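# Swap the seized roller in a roller bed for a good one

## Task

The roller bed holds four rollers, and one of them is seized: pushing across its top as if to spin it only makes it rock slightly instead of turning. Each roller has a spring-loaded hexagonal axle, and a roller comes out when its axle is pushed toward one bracket until its opposite end leaves its hole. Put the seized roller into the scrap tray. Install a good roller where the seized one was, with its axle centred like the other rollers and both axle ends seated in their holes. Every good roller that started in the bed must still be in the bed at the end. Anything that stays in place only because the robot is holding it does not count.

## Robot and tools

Robot: two arms, left_arm and right_arm, each with a parallel two-finger gripper. The names are just labels and do not match the sides of any image. Base positions in the scene frame: left_arm at (-0.046, +0.292, 0) m, right_arm at (+0.043, -0.319, 0) m, both yawed only slightly about z.

Scene frame: origin on the table top midway between the arms, +z up, +x out over the table, left_arm on the +y side. Results report each gripper's end_effector_position (metres) and end_effector_quat_wxyz in this frame. That point sits between the finger pads, roughly 1 cm behind the fingertips, and the reported value can be off, more so at long reach. Gripper axes: the fingers point along the gripper's +z, and they open and close along its y axis.

A row is a flat list of 14 numbers, each between -1 and 1, covering both arms even if only one moves: left_arm dx, dy, dz, rx, ry, rz, opening, then right_arm dx, dy, dz, rx, ry, rz, opening. The first six of each arm are an offset, not a pose: a target displacement and rotation expressed in that gripper's own axes, taken from the gripper's measured pose at the start of the action (for the first action in a call, the last pose any result reported). Scale: 1.0 is 0.6 m of translation or 180 degrees of rotation; rx, ry, rz form a single rotation vector. Opening is absolute, not an offset: +1 is fully open (0.094 m), -1 is closed.

execute_actions(actions): a list of actions run one after another. Each action is a table of up to 15 rows, one row per control step of 1/30 s; if fewer rows are given, the last row repeats to fill 15 steps. Every row in an action is measured from that action's start pose, not from the row before it. An empty list just returns the current state and images.

move(target, speed, blocking): target is one 14-number row as above, offsets taken from the pose in the latest result showing one. Both grippers travel straight toward their targets and finish together, over 0.5 to 10 s; anything longer is cut off at 10 s. speed is each arm's top path speed in m/s, 0.002 to 0.5 (default 0.25), with turning capped at twice that in rad/s. Openings are sent when the move begins. Paths ignore obstacles and the other arm, grippers lag and can overshoot the speed, especially with a nearly straight arm. Faster moves and targets set further beyond a contact hit or press harder. With blocking=false you get a result after 0.5 s while motion continues; until a result shows it has ended, use wait or stop before any other motion call. The result adds a move: line giving the ending (done, off_target, moving, held, fault) and active limits, plus each gripper's remaining distance. If only one arm is named in the ending, the other finished. held means a check stopped that arm's final step; limits=paced means its sent pose was clipped; limits=held means some steps were blocked en route, after which the arm may jump faster than speed.

wait(seconds): 0 to 10 s, arms keep their last command; returns early if a running move finishes. stop(): brakes a running move (needs room, more when fast); fingers continue. zoom_image(camera, region): closer look at part of the latest image from cam_high, cam_low, cam_left_wrist or cam_right_wrist (each 504x504), region [x0, y0, x1, y1] in pixels from the top-left, at most 504 by 504. read_manual(section): only licence texts, no motion. finished_scene(scene): ends the current scene, given its number, after the last command has been held; irreversible, and the result says whether the goal was met.

Controller behaviour: each control step the commanded pose is clipped to within 70 mm and 16 degrees of the measured pose, then damped inverse kinematics drives the joints, favouring position over orientation. A distant target may need several actions, and after an action the arm goes only to its last clipped pose, so send the remainder next. Joint friction can leave the gripper up to about 31 mm off, and smaller commands may not move it. Hand target lines show where each gripper is being driven; step readings list positions, with HELD marking a step where an arm was held back. A pose unreachable line means the clearance check altered or blocked that arm. For an arm that should stay put, send the offset back to its desired pose in the first call of a reply and zeros after, always with its intended opening.

Gripping: grip_measured is the measured finger opening on the command scale (the last Joint positions value gives metres); each gripper may read up to about 1 mm off. To hold something, command an opening below grip_measured, about 0.03 lower for a firm grip, less for a lighter one. Pad force is limited to roughly 50 to 62 N, less on thin parts under about 2 mm, with a brief spike on first contact.

Joint ranges (rad): waist -2.618 to 3.054, shoulder 0 to 3.142, elbow 0 to 3.142, wrist pitch -1.571 to 1.571, wrist yaw -1.571 to 1.571, wrist roll -2.094 to 2.094. Each arm carries a wrist camera mount that can collide.

Avoid: knocking or placing anything off the table (fails the task), arms colliding or pushing each other, drops, slips, slams and very hard pushes. Occasional tugs on held parts or pushes on loose objects may happen. Holding loads heats motors: a MOTOR HOT line appears at 75 °C, the arm is stopped for 10 s at 90 °C, and at 100 °C the arm goes limp and falls until cooled; these show as OVER-TEMPERATURE FAULT lines. Any FAULT can cut short a move, action or wait. Release the parts before finishing, since held parts do not count.

Each tool is called after "Emit:" by a JSON object that holds its "api" and its "payload".

## Session

Emit:
{"api": "execute_actions", "payload": {"actions": []}}

Scene clock: 0.00 s.
left_arm: end_effector_position=(+0.2955, -0.0883, +0.3707) grip_measured=+1.000 end_effector_quat_wxyz=(+0.650, +0.642, +0.303, -0.269) | right_arm: end_effector_position=(+0.3565, -0.4909, +0.1997) grip_measured=+1.000 end_effector_quat_wxyz=(+0.433, +0.538, +0.488, +0.533)
Joint positions: left_arm=[-0.443  1.751  1.512  0.224  0.962  0.749  0.094] | right_arm=[-0.887  1.327  0.434  0.795 -0.956  1.643  0.094]
Joint velocities: left_arm=[-0.017 -0.007 -0.022 -0.037 -0.066 -0.066  0.   ] | right_arm=[-0.002 -0.007  0.017 -0.081  0.037  0.051  0.   ]
Motor temperatures (°C, as the motors report them): left_arm=[17 31 25 19 21 18] | right_arm=[20 20 25 20 19 19]
Hand target (left_arm): +0.296, -0.088, +0.371; +0.650, +0.642, +0.303, -0.269
Hand target (right_arm): +0.357, -0.491, +0.200; +0.433, +0.538, +0.488, +0.533

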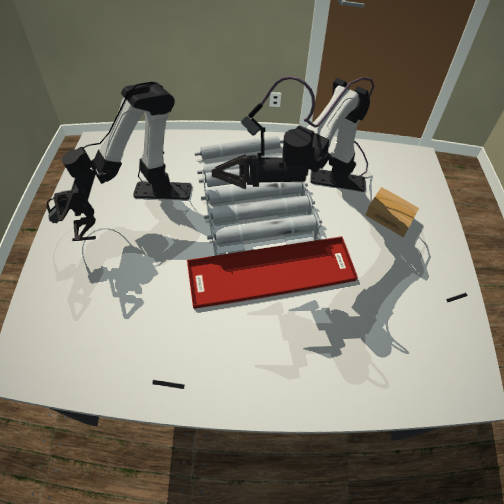

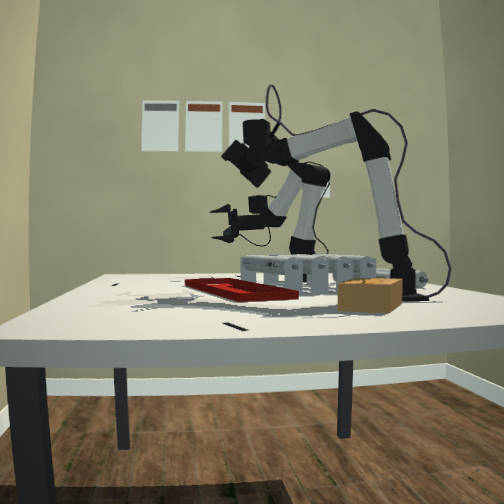

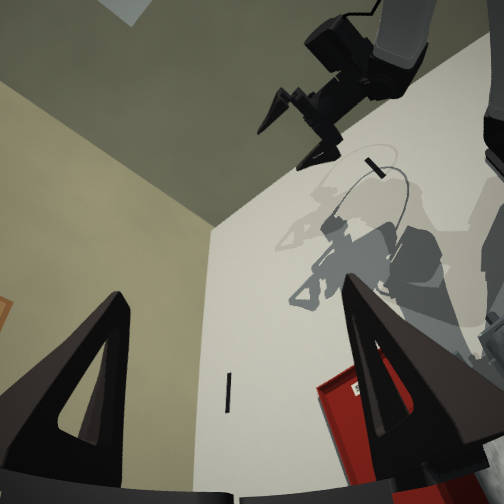

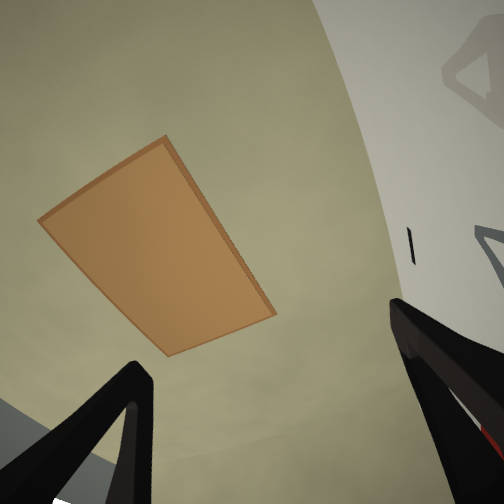

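Emit:
{"api": "move", "payload": {"target": [0,0,0,0.194,0.467,-0.172,1,0,0,0,0.48,-0.05,-0.025,-1]}}

Scene clock: 8.97 s.
left_arm: end_effector_position=(+0.3003, -0.0896, +0.3723) grip_measured=+1.000 end_effector_quat_wxyz=(+0.424, +0.645, +0.634, -0.047) | right_arm: end_effector_position=(+0.3591, -0.4939, +0.2000) grip_measured=-0.980 end_effector_quat_wxyz=(+0.050, +0.717, +0.695, +0.017)
Joint positions: left_arm=[-0.693  2.187  2.861 -1.364  0.074  0.743  0.094] | right_arm=[-0.489  1.862  1.937 -1.541 -0.003  1.096  0.001]
Joint velocities: left_arm=[-0.037  0.002 -0.017 -0.022 -0.051 -0.066  0.   ] | right_arm=[-0.022  0.002 -0.007 -0.081  0.007  0.007 -0.   ]
Motor temperatures (°C, as the motors report them): left_arm=[17 33 27 20 21 18] | right_arm=[20 21 27 22 19 19]
Hand target (left_arm): +0.297, -0.090, +0.370; +0.418, +0.644, +0.639, -0.044
Hand target (right_arm): +0.359, -0.493, +0.199; +0.042, +0.717, +0.696, +0.011
Off the commanded pose (left_arm): 0.005 m, 51 deg; orientation clipped at the last step of the last action.
Off the commanded pose (right_arm): 0.004 m, 6 deg.
elbow stopped short (left arm): the move would have taken joint 3 (elbow) straighter than the controller allows; a more bent joint 3 avoids this.
joint sent to its limit (right arm) — the command would take joint 4 (wrist pitch) past its lower limit, so that joint was sent only as far as its limit.
move: off_target (left_arm, right_arm); limits=paced

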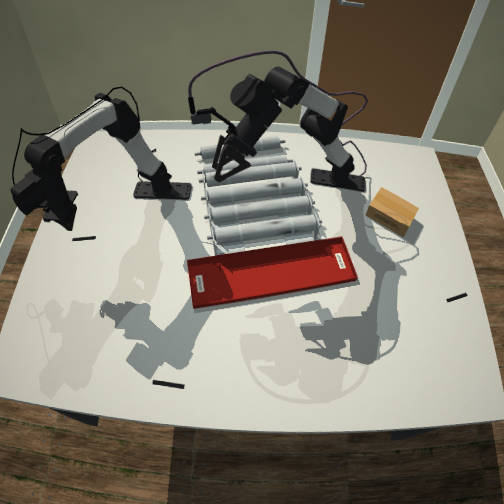

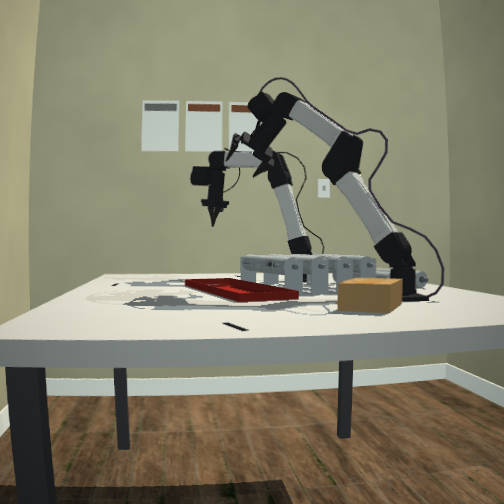

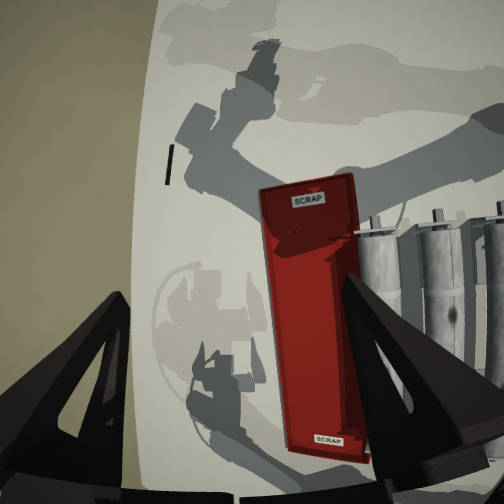

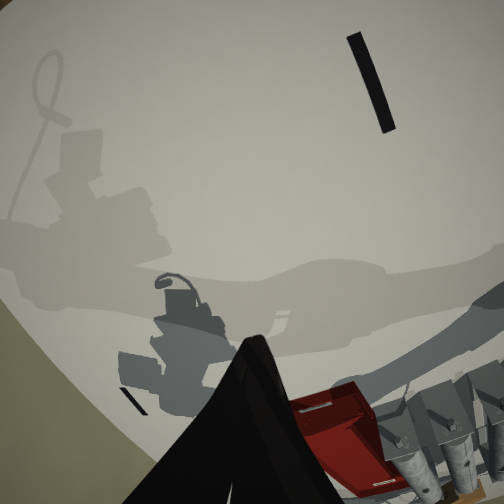

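Emit:
{"api": "move", "payload": {"target": [0.68,-0.03,-0.21,0.2,0.2,0,1,0.3,0,0,0,0,-0.5,-1]}}

Scene clock: 17.33 s.
left_arm: end_effector_position=(+0.3049, +0.3008, +0.2173) grip_measured=+1.000 end_effector_quat_wxyz=(+0.070, +0.719, +0.690, +0.038) | right_arm: end_effector_position=(+0.3618, -0.3144, +0.1923) grip_measured=-0.980 end_effector_quat_wxyz=(+0.042, +0.021, +0.999, -0.021)
Joint positions: left_arm=[ 0.168  1.795  1.917 -1.543  0.055  1.658  0.094] | right_arm=[ 0.057  1.703  1.711 -1.497  0.047  0.082  0.001]
Joint velocities: left_arm=[-0.002 -0.007 -0.007  0.007 -0.022  0.051  0.   ] | right_arm=[-0.007  0.002  0.012  0.022 -0.022  0.022  0.001]
Motor temperatures (°C, as the motors report them): left_arm=[17 36 27 21 21 18] | right_arm=[20 23 28 22 19 19]
Hand target (left_arm): +0.301, +0.305, +0.203; +0.044, +0.722, +0.690, +0.021
Hand target (right_arm): +0.360, -0.314, +0.189; +0.042, +0.015, +0.999, -0.024
Off the commanded pose (left_arm): 0.018 m, 12 deg.
Off the commanded pose (right_arm): 0.003 m, 1 deg.
joint sent to its limit (left arm) — the command would take joint 4 (wrist pitch) past its lower limit, so that joint was sent only as far as its limit.
move: off_target (left_arm)

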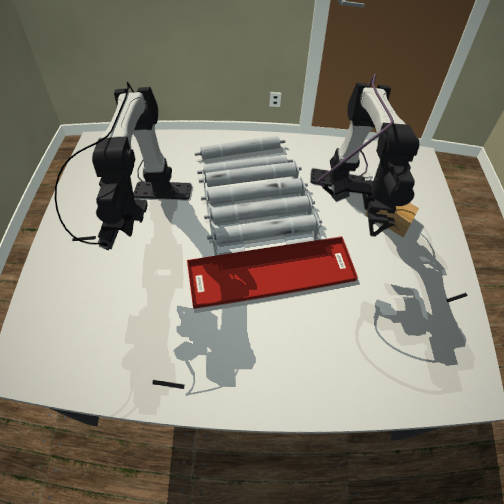

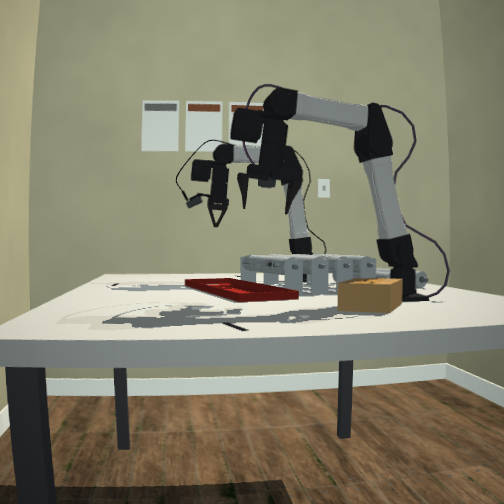

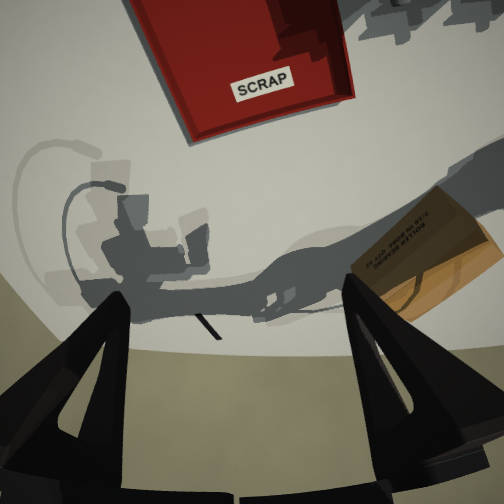

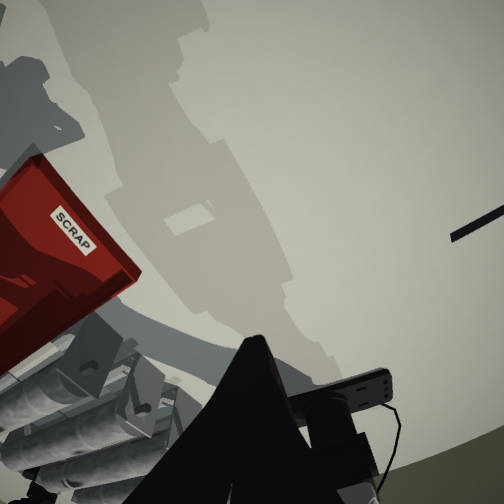

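Emit:
{"api": "zoom_image", "payload": {"camera": "cam_high", "region": [180,130,340,260]}}

Emit:
{"api": "move", "payload": {"target": [0,0,0,0,0,0,1,0.05,0.45,0,0,0,0,-1]}}

Emit:
{"api": "move", "payload": {"target": [0,0,0,0,0,0,1,0,0,0.167,0,0,0,-1]}}

Emit:
{"api": "move", "payload": {"target": [0,0,0,0,0,0,1,0.57,0,0,0,0,0,-1], "speed": 0.04}}

Emit:
{"api": "move", "payload": {"target": [0,0,0,0,0,0,1,-0.3,-0.3,-0.15,0,0,0,-1]}}

Emit:
{"api": "zoom_image", "payload": {"camera": "cam_high", "region": [180,130,340,260]}}

Region (180, 130, 340, 260) of cam_high's 504x504 image, scaled by 3.150, with more detail than that image has; it fills the top 410 rows of this view, and the rest is white.

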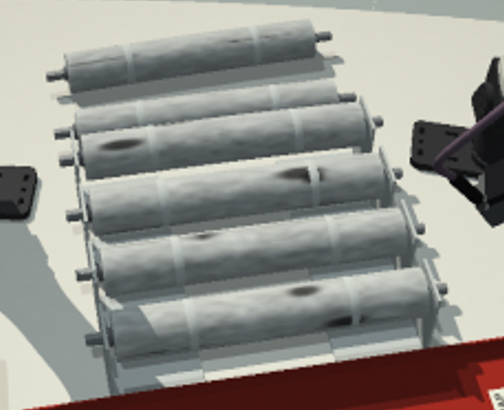

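Scene clock: 23.73 s.
left_arm: end_effector_position=(+0.3049, +0.3012, +0.2172) grip_measured=+1.000 end_effector_quat_wxyz=(+0.069, +0.720, +0.690, +0.039) | right_arm: end_effector_position=(+0.3366, -0.0423, +0.1743) grip_measured=-0.980 end_effector_quat_wxyz=(+0.057, +0.014, +0.998, -0.001)
Joint positions: left_arm=[ 0.168  1.795  1.917 -1.543  0.053  1.66   0.094] | right_arm=[ 0.807  2.054  2.102 -1.54   0.084  0.816  0.001]
Joint velocities: left_arm=[ 0.007 -0.012 -0.007  0.007 -0.007  0.037  0.   ] | right_arm=[-0.012  0.002 -0.017 -0.022  0.051 -0.051 -0.001]
Motor temperatures (°C, as the motors report them): left_arm=[17 36 27 20 21 18] | right_arm=[20 25 28 21 19 19]
Hand target (left_arm): +0.305, +0.301, +0.217; +0.070, +0.719, +0.690, +0.038
Hand target (right_arm): +0.338, -0.045, +0.174; +0.054, +0.020, +0.998, -0.008
Off the commanded pose (left_arm): 0.000 m, 0 deg.
Off the commanded pose (right_arm): 0.009 m, 3 deg.
joint sent to its limit (right arm) — the command would take joint 4 (wrist pitch) past its lower limit, so that joint was sent only as far as its limit.
move: off_target (right_arm)

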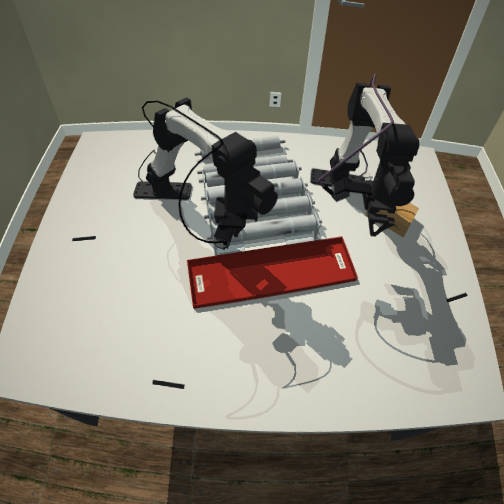

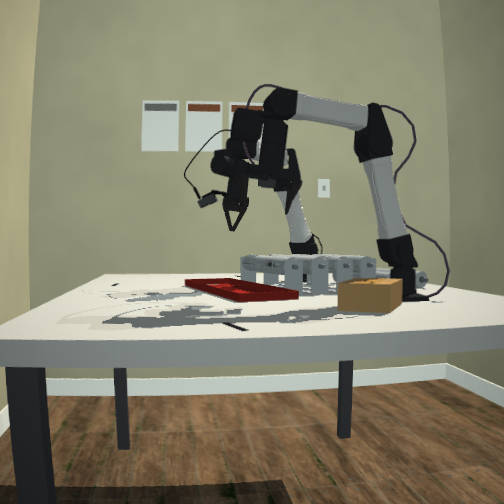

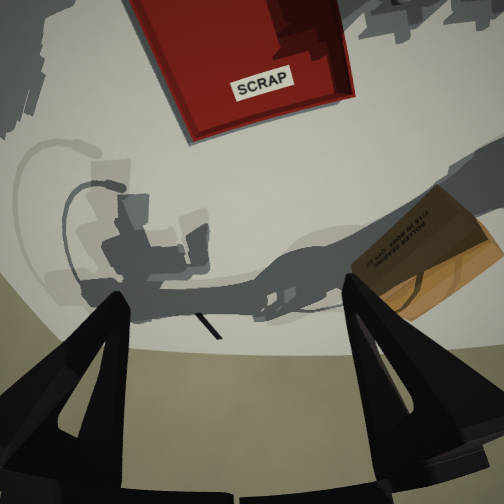

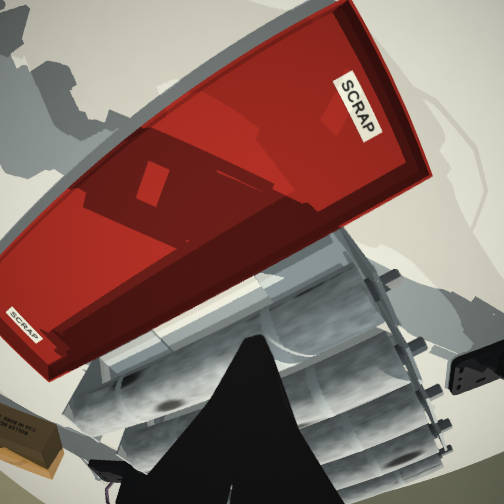

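Scene clock: 24.87 s.
left_arm: end_effector_position=(+0.3049, +0.3012, +0.2172) grip_measured=+1.000 end_effector_quat_wxyz=(+0.069, +0.720, +0.690, +0.039) | right_arm: end_effector_position=(+0.3484, -0.0414, +0.0851) grip_measured=-0.980 end_effector_quat_wxyz=(+0.064, +0.014, +0.998, +0.004)
Joint positions: left_arm=[ 0.168  1.795  1.917 -1.543  0.053  1.66   0.094] | right_arm=[ 0.789  2.035  1.713 -1.153  0.084  0.797  0.001]
Joint velocities: left_arm=[-0.017  0.012  0.002 -0.007 -0.007  0.022  0.   ] | right_arm=[-0.002 -0.017 -0.007  0.022 -0.007 -0.066  0.   ]
Motor temperatures (°C, as the motors report them): left_arm=[17 36 27 20 21 18] | right_arm=[20 25 28 21 19 19]
Hand target (left_arm): +0.305, +0.301, +0.217; +0.069, +0.720, +0.690, +0.039
Hand target (right_arm): +0.348, -0.044, +0.075; +0.057, +0.014, +0.998, -0.001
Off the commanded pose (left_arm): 0.000 m, 0 deg.
Off the commanded pose (right_arm): 0.010 m, 1 deg.
move: done

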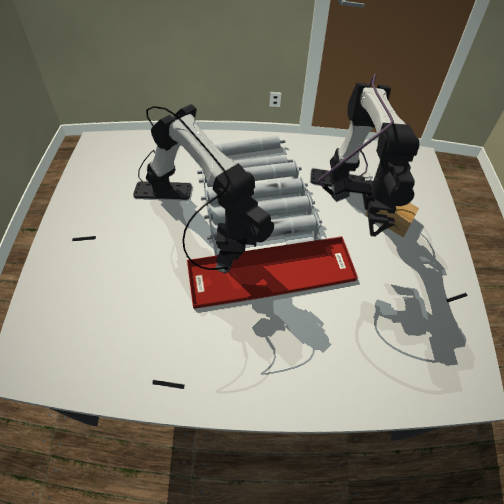

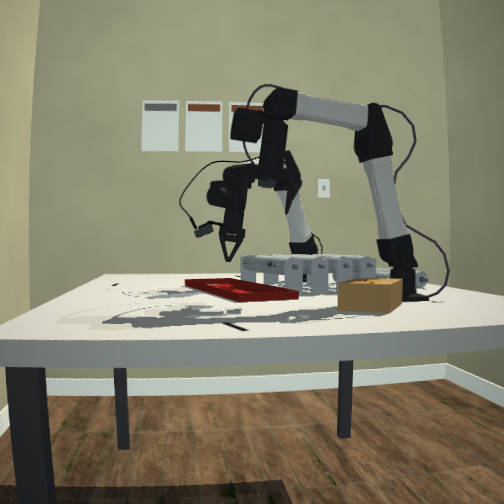

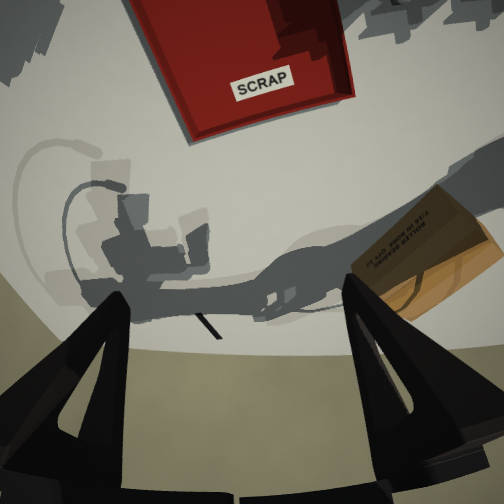

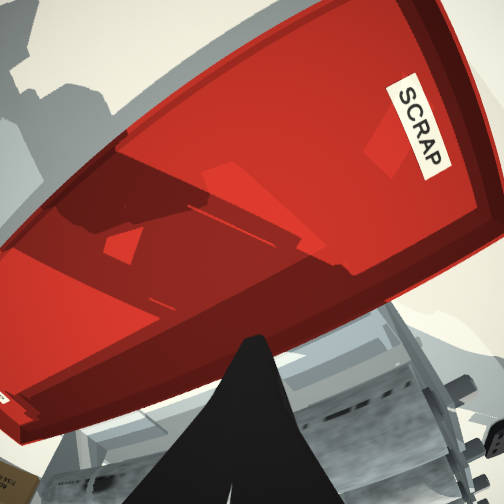

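Scene clock: 33.63 s.
left_arm: end_effector_position=(+0.3049, +0.3012, +0.2172) grip_measured=+1.000 end_effector_quat_wxyz=(+0.069, +0.720, +0.690, +0.039) | right_arm: end_effector_position=(+0.0621, -0.0246, +0.0768) grip_measured=-0.981 end_effector_quat_wxyz=(+0.197, +0.048, +0.977, +0.071)
Joint positions: left_arm=[ 0.168  1.795  1.917 -1.543  0.053  1.66   0.094] | right_arm=[ 1.76   1.616  1.095 -0.995  0.419  1.83   0.001]
Joint velocities: left_arm=[-0.007  0.007  0.017 -0.051  0.022  0.007  0.   ] | right_arm=[-0.027 -0.002  0.012  0.007 -0.081 -0.007 -0.   ]
Motor temperatures (°C, as the motors report them): left_arm=[17 37 28 20 21 18] | right_arm=[20 26 27 21 21 19]
Hand target (left_arm): +0.305, +0.301, +0.217; +0.069, +0.720, +0.690, +0.039
Hand target (right_arm): +0.015, -0.044, +0.046; +0.090, +0.023, +0.996, +0.007
Off the commanded pose (left_arm): 0.000 m, 0 deg.
Off the commanded pose (right_arm): 0.064 m, 18 deg; orientation clipped at the last step of the last action.
move: off_target (right_arm); limits=paced

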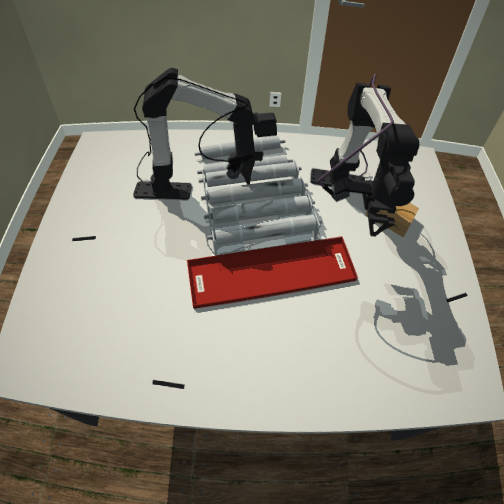

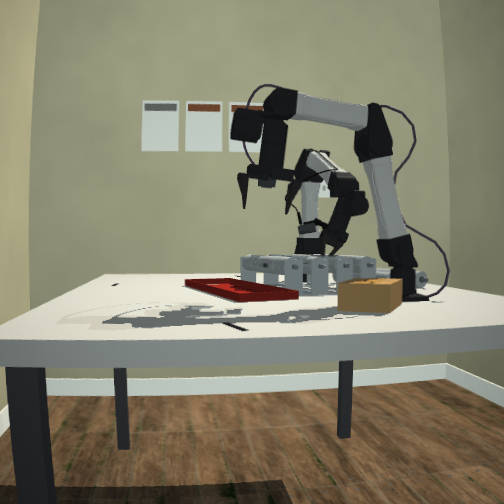

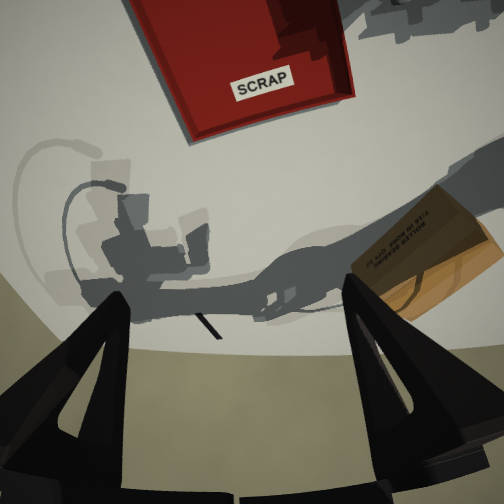

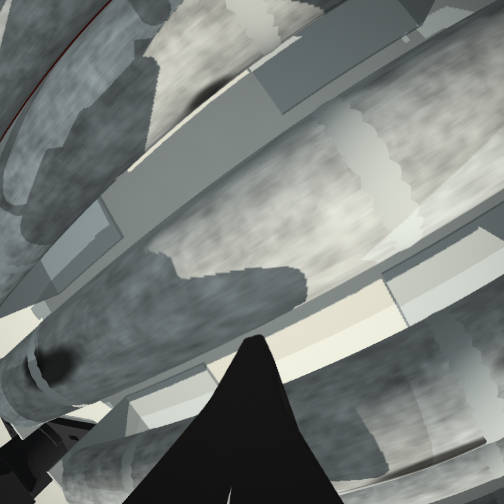

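Scene clock: 35.60 s.
left_arm: end_effector_position=(+0.3049, +0.3012, +0.2172) grip_measured=+1.000 end_effector_quat_wxyz=(+0.069, +0.720, +0.690, +0.039) | right_arm: end_effector_position=(+0.1842, -0.2262, +0.1968) grip_measured=-0.981 end_effector_quat_wxyz=(+0.200, +0.048, +0.976, +0.077)
Joint positions: left_arm=[ 0.168  1.795  1.917 -1.543  0.053  1.66   0.094] | right_arm=[ 0.781  0.852  1.059 -1.384  0.18   0.827  0.001]
Joint velocities: left_arm=[-0.012  0.007 -0.012 -0.007 -0.066 -0.022  0.   ] | right_arm=[-0.002  0.002  0.002  0.066 -0.081  0.007  0.   ]
Motor temperatures (°C, as the motors report them): left_arm=[17 37 28 20 21 18] | right_arm=[20 25 28 21 21 19]
Hand target (left_arm): +0.305, +0.301, +0.217; +0.069, +0.720, +0.690, +0.039
Hand target (right_arm): +0.182, -0.228, +0.201; +0.198, +0.047, +0.976, +0.079
Off the commanded pose (left_arm): 0.000 m, 0 deg.
Off the commanded pose (right_arm): 0.010 m, 1 deg.
move: done

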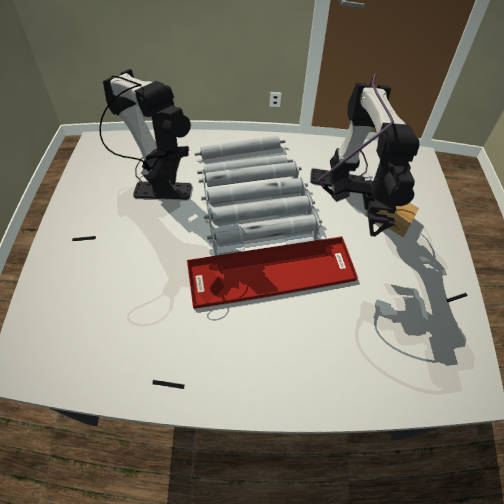

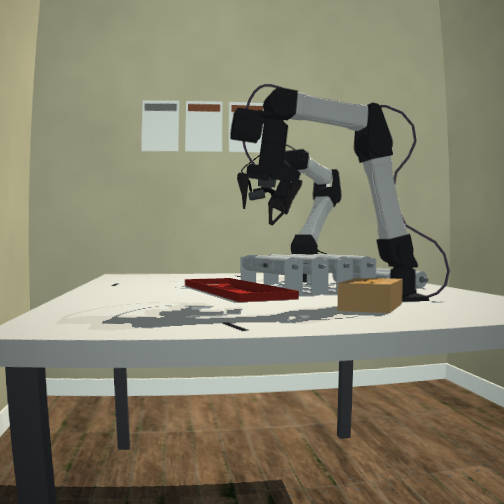

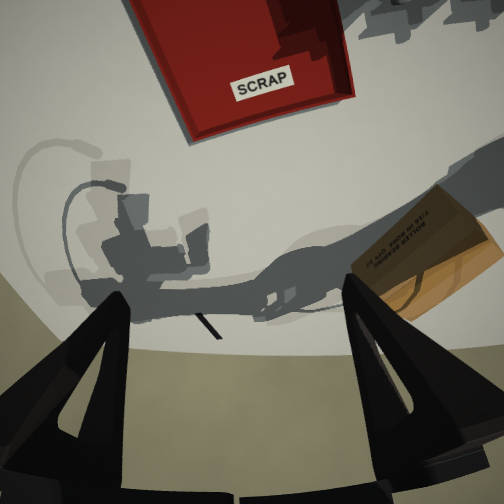

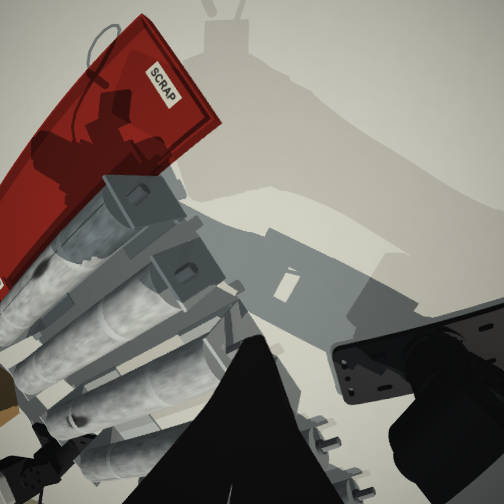

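Region (180, 130, 340, 260) of cam_high's 504x504 image, scaled by 3.150, with more detail than that image has; it fills the top 410 rows of this view, and the rest is white.

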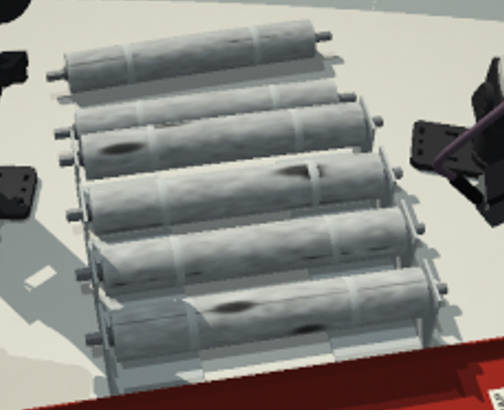

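Emit:
{"api": "move", "payload": {"target": [-0.43,-0.39,0.075,0.048,0.017,-0.063,0.6,0,0,0,-0.075,0.139,-0.571,0]}}

Scene clock: 48.73 s.
left_arm: end_effector_position=(+0.0672, +0.0501, +0.1541) grip_measured=+0.601 end_effector_quat_wxyz=(+0.002, +0.651, +0.759, -0.011) | right_arm: end_effector_position=(+0.1850, -0.2262, +0.1945) grip_measured=-0.002 end_effector_quat_wxyz=(-0.076, +0.751, -0.656, +0.020)
Joint positions: left_arm=[-1.004  1.546  1.395 -1.408  0.018  0.297  0.075] | right_arm=[ 0.592  1.084  1.211 -1.541 -0.003 -1.129  0.047]
Joint velocities: left_arm=[-0.002 -0.007  0.012 -0.007  0.007 -0.022  0.   ] | right_arm=[-0.012 -0.002 -0.002  0.022 -0.037 -0.037 -0.   ]
Motor temperatures (°C, as the motors report them): left_arm=[17 37 29 20 20 18] | right_arm=[20 24 30 21 20 19]
Hand target (left_arm): +0.065, +0.045, +0.150; -0.003, +0.649, +0.760, -0.014
Hand target (right_arm): +0.185, -0.226, +0.197; -0.066, +0.756, -0.650, +0.020
Off the commanded pose (left_arm): 0.007 m, 1 deg.
Off the commanded pose (right_arm): 0.002 m, 9 deg.
joint sent to its limit (right arm) — the command would take joint 4 (wrist pitch) past its lower limit, so that joint was sent only as far as its limit.
move: off_target (right_arm)

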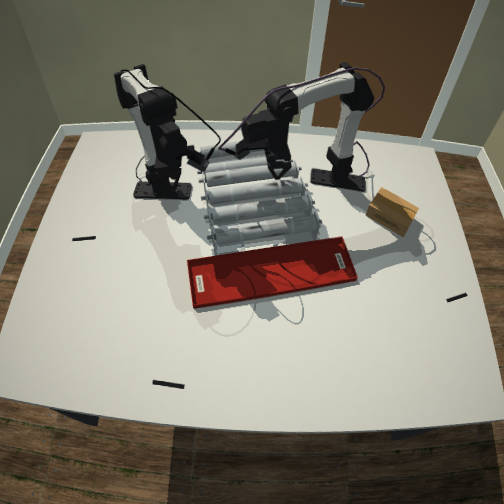

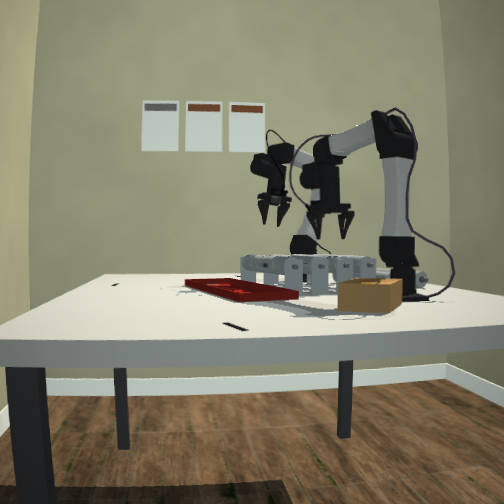

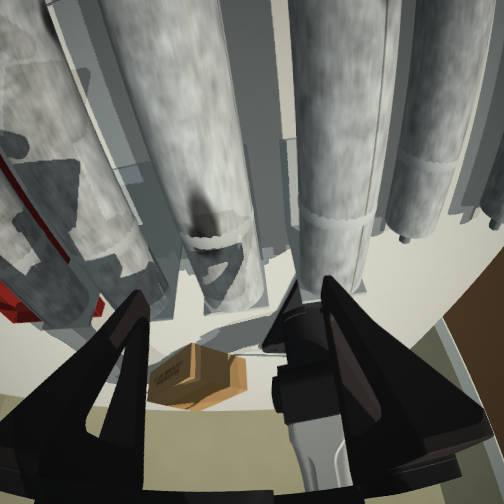

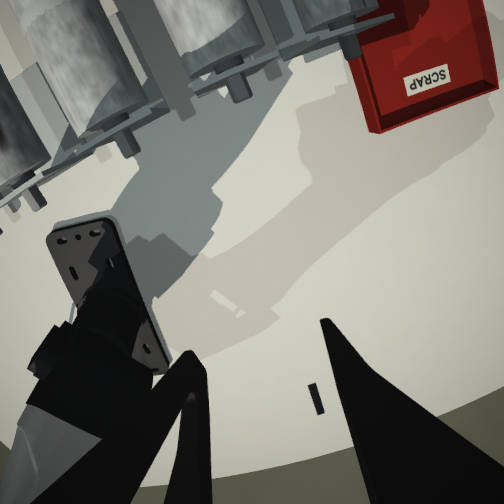

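Emit:
{"api": "move", "payload": {"target": [0,0.03,0.15,0,0,-0.025,0.6,-0.07,0.09,0.15,0,0,-0.025,0], "speed": 0.1}}

Scene clock: 53.80 s.
left_arm: end_effector_position=(+0.0835, +0.0480, +0.0734) grip_measured=+0.601 end_effector_quat_wxyz=(+0.014, +0.630, +0.777, -0.016) | right_arm: end_effector_position=(+0.1378, -0.1864, +0.1044) grip_measured=-0.002 end_effector_quat_wxyz=(-0.069, +0.777, -0.626, +0.021)
Joint positions: left_arm=[-0.954  1.579  1.105 -1.059  0.018  0.291  0.075] | right_arm=[ 1.027  1.006  0.811 -1.243  0.059 -0.778  0.047]
Joint velocities: left_arm=[-0.027  0.017 -0.012  0.022 -0.037  0.007 -0.   ] | right_arm=[ 0.012 -0.007 -0.007  0.037 -0.037 -0.007 -0.   ]
Motor temperatures (°C, as the motors report them): left_arm=[17 36 29 20 20 18] | right_arm=[20 23 30 21 20 19]
Hand target (left_arm): +0.084, +0.053, +0.064; +0.002, +0.621, +0.784, -0.010
Hand target (right_arm): +0.137, -0.187, +0.099; -0.071, +0.776, -0.626, +0.024
Off the commanded pose (left_arm): 0.010 m, 2 deg.
Off the commanded pose (right_arm): 0.004 m, 1 deg.
move: done

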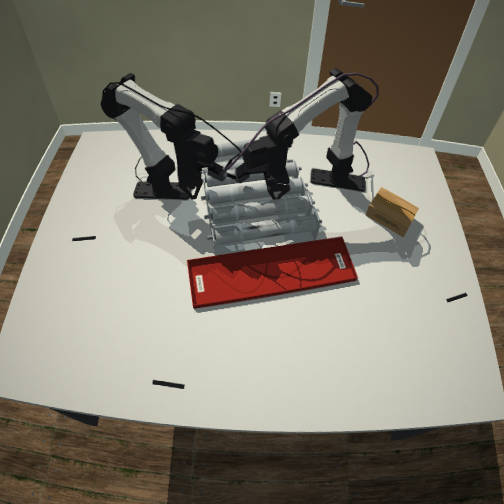

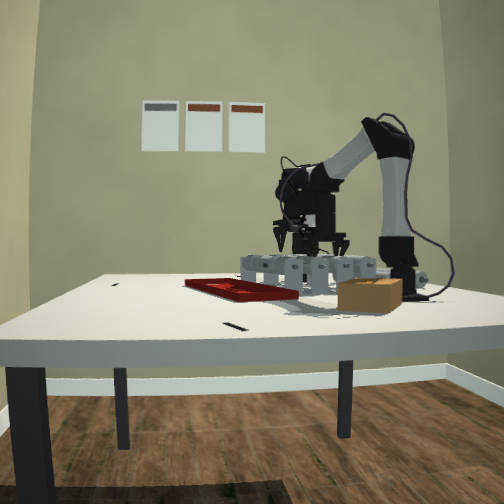

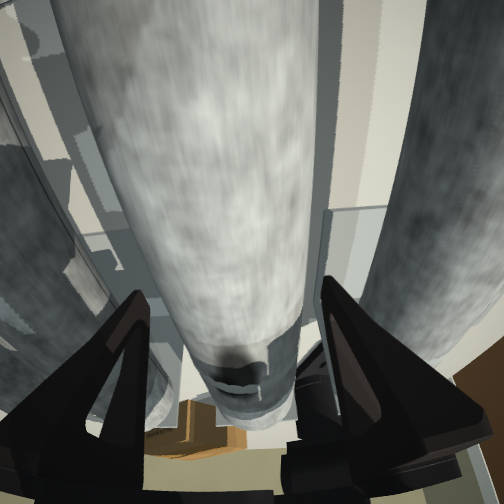

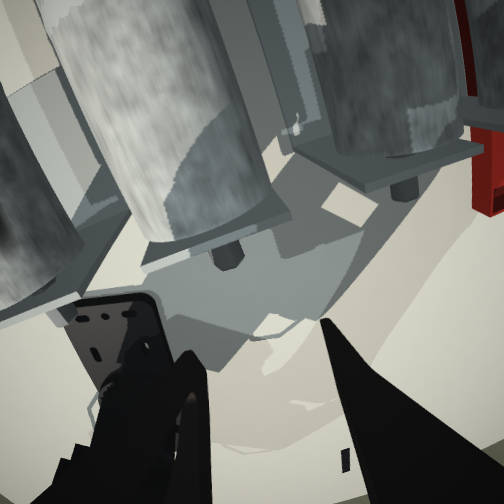

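Emit:
{"api": "move", "payload": {"target": [0,0,0.02,0,0,0,0.6,0,0.02,0.065,0,0,0,0], "speed": 0.1}}

Emit:
{"api": "move", "payload": {"target": [0,0,0,0,0,0,-0.05,-0.035,0,0,0,0,0,0], "speed": 0.05}}

Scene clock: 56.60 s.
left_arm: end_effector_position=(+0.0858, +0.0438, +0.0700) grip_measured=+0.601 end_effector_quat_wxyz=(+0.025, +0.629, +0.776, -0.020) | right_arm: end_effector_position=(+0.1324, -0.1857, +0.0691) grip_measured=-0.002 end_effector_quat_wxyz=(-0.067, +0.776, -0.627, +0.020)
Joint positions: left_arm=[-0.954  1.579  1.09  -1.021  0.018  0.291  0.075] | right_arm=[ 1.059  1.006  0.672 -1.11   0.06  -0.745  0.047]
Joint velocities: left_arm=[ 0.002  0.012  0.017  0.022 -0.007 -0.037 -0.001] | right_arm=[-0.002 -0.002 -0.012  0.066 -0.022  0.037 -0.   ]
Motor temperatures (°C, as the motors report them): left_arm=[17 36 29 20 20 18] | right_arm=[20 23 30 21 20 19]
Hand target (left_arm): +0.083, +0.048, +0.062; +0.014, +0.630, +0.777, -0.016
Hand target (right_arm): +0.131, -0.187, +0.064; -0.069, +0.776, -0.626, +0.021
Off the commanded pose (left_arm): 0.010 m, 1 deg.
Off the commanded pose (right_arm): 0.005 m, 0 deg.
move: done

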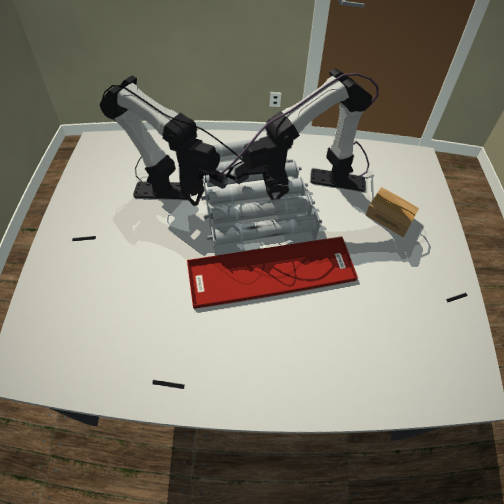

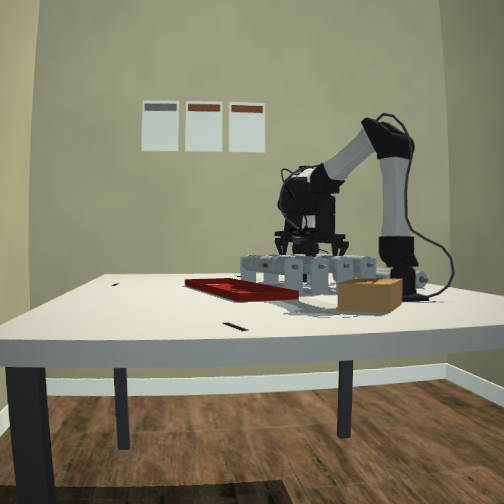

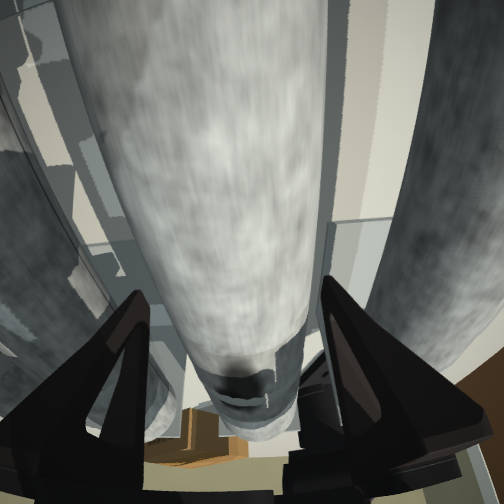

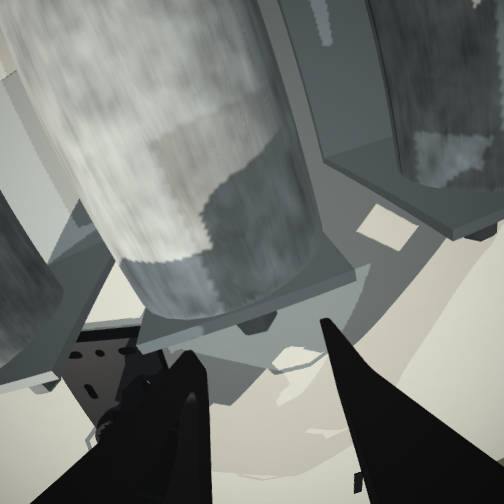

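Scene clock: 57.43 s.
left_arm: end_effector_position=(+0.0820, +0.0428, +0.0701) grip_measured=+0.003 end_effector_quat_wxyz=(+0.019, +0.629, +0.777, -0.028) | right_arm: end_effector_position=(+0.1241, -0.1735, +0.0669) grip_measured=-0.002 end_effector_quat_wxyz=(-0.056, +0.777, -0.626, +0.020)
Joint positions: left_arm=[-0.957  1.579  1.09  -1.025  0.036  0.287  0.047] | right_arm=[ 1.144  1.066  0.693 -1.098  0.065 -0.66   0.047]
Joint velocities: left_arm=[ 0.002 -0.032 -0.012  0.007  0.037 -0.007  0.   ] | right_arm=[-0.012 -0.007 -0.002 -0.022  0.007 -0.051 -0.001]
Motor temperatures (°C, as the motors report them): left_arm=[17 36 29 20 20 18] | right_arm=[20 23 30 21 20 19]
Hand target (left_arm): +0.086, +0.044, +0.070; +0.025, +0.629, +0.776, -0.020
Hand target (right_arm): +0.127, -0.166, +0.070; -0.066, +0.776, -0.627, +0.020
Off the commanded pose (left_arm): 0.004 m, 1 deg.
Off the commanded pose (right_arm): 0.010 m, 1 deg.
move: done

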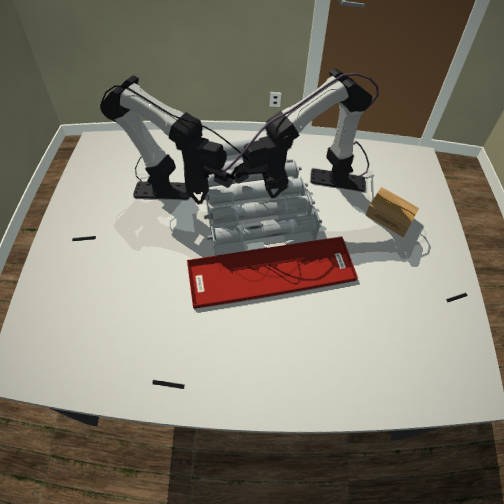

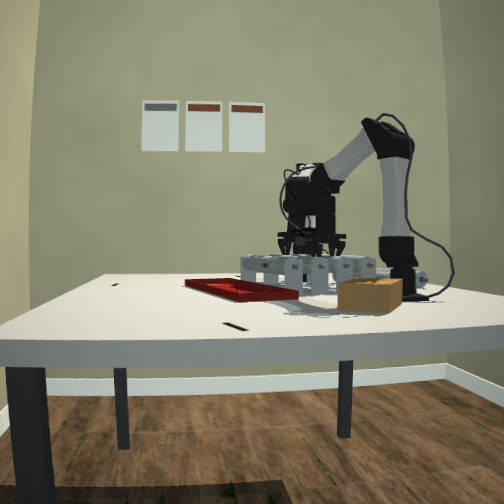

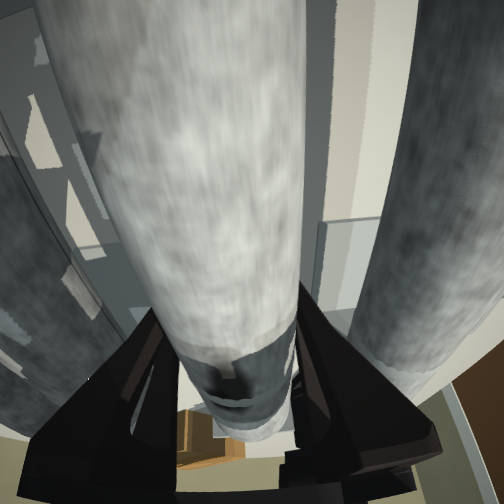

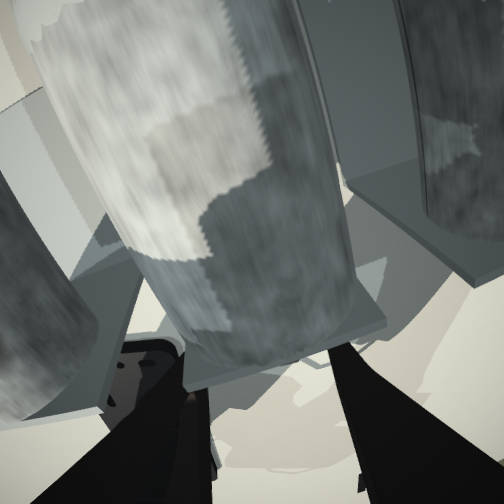

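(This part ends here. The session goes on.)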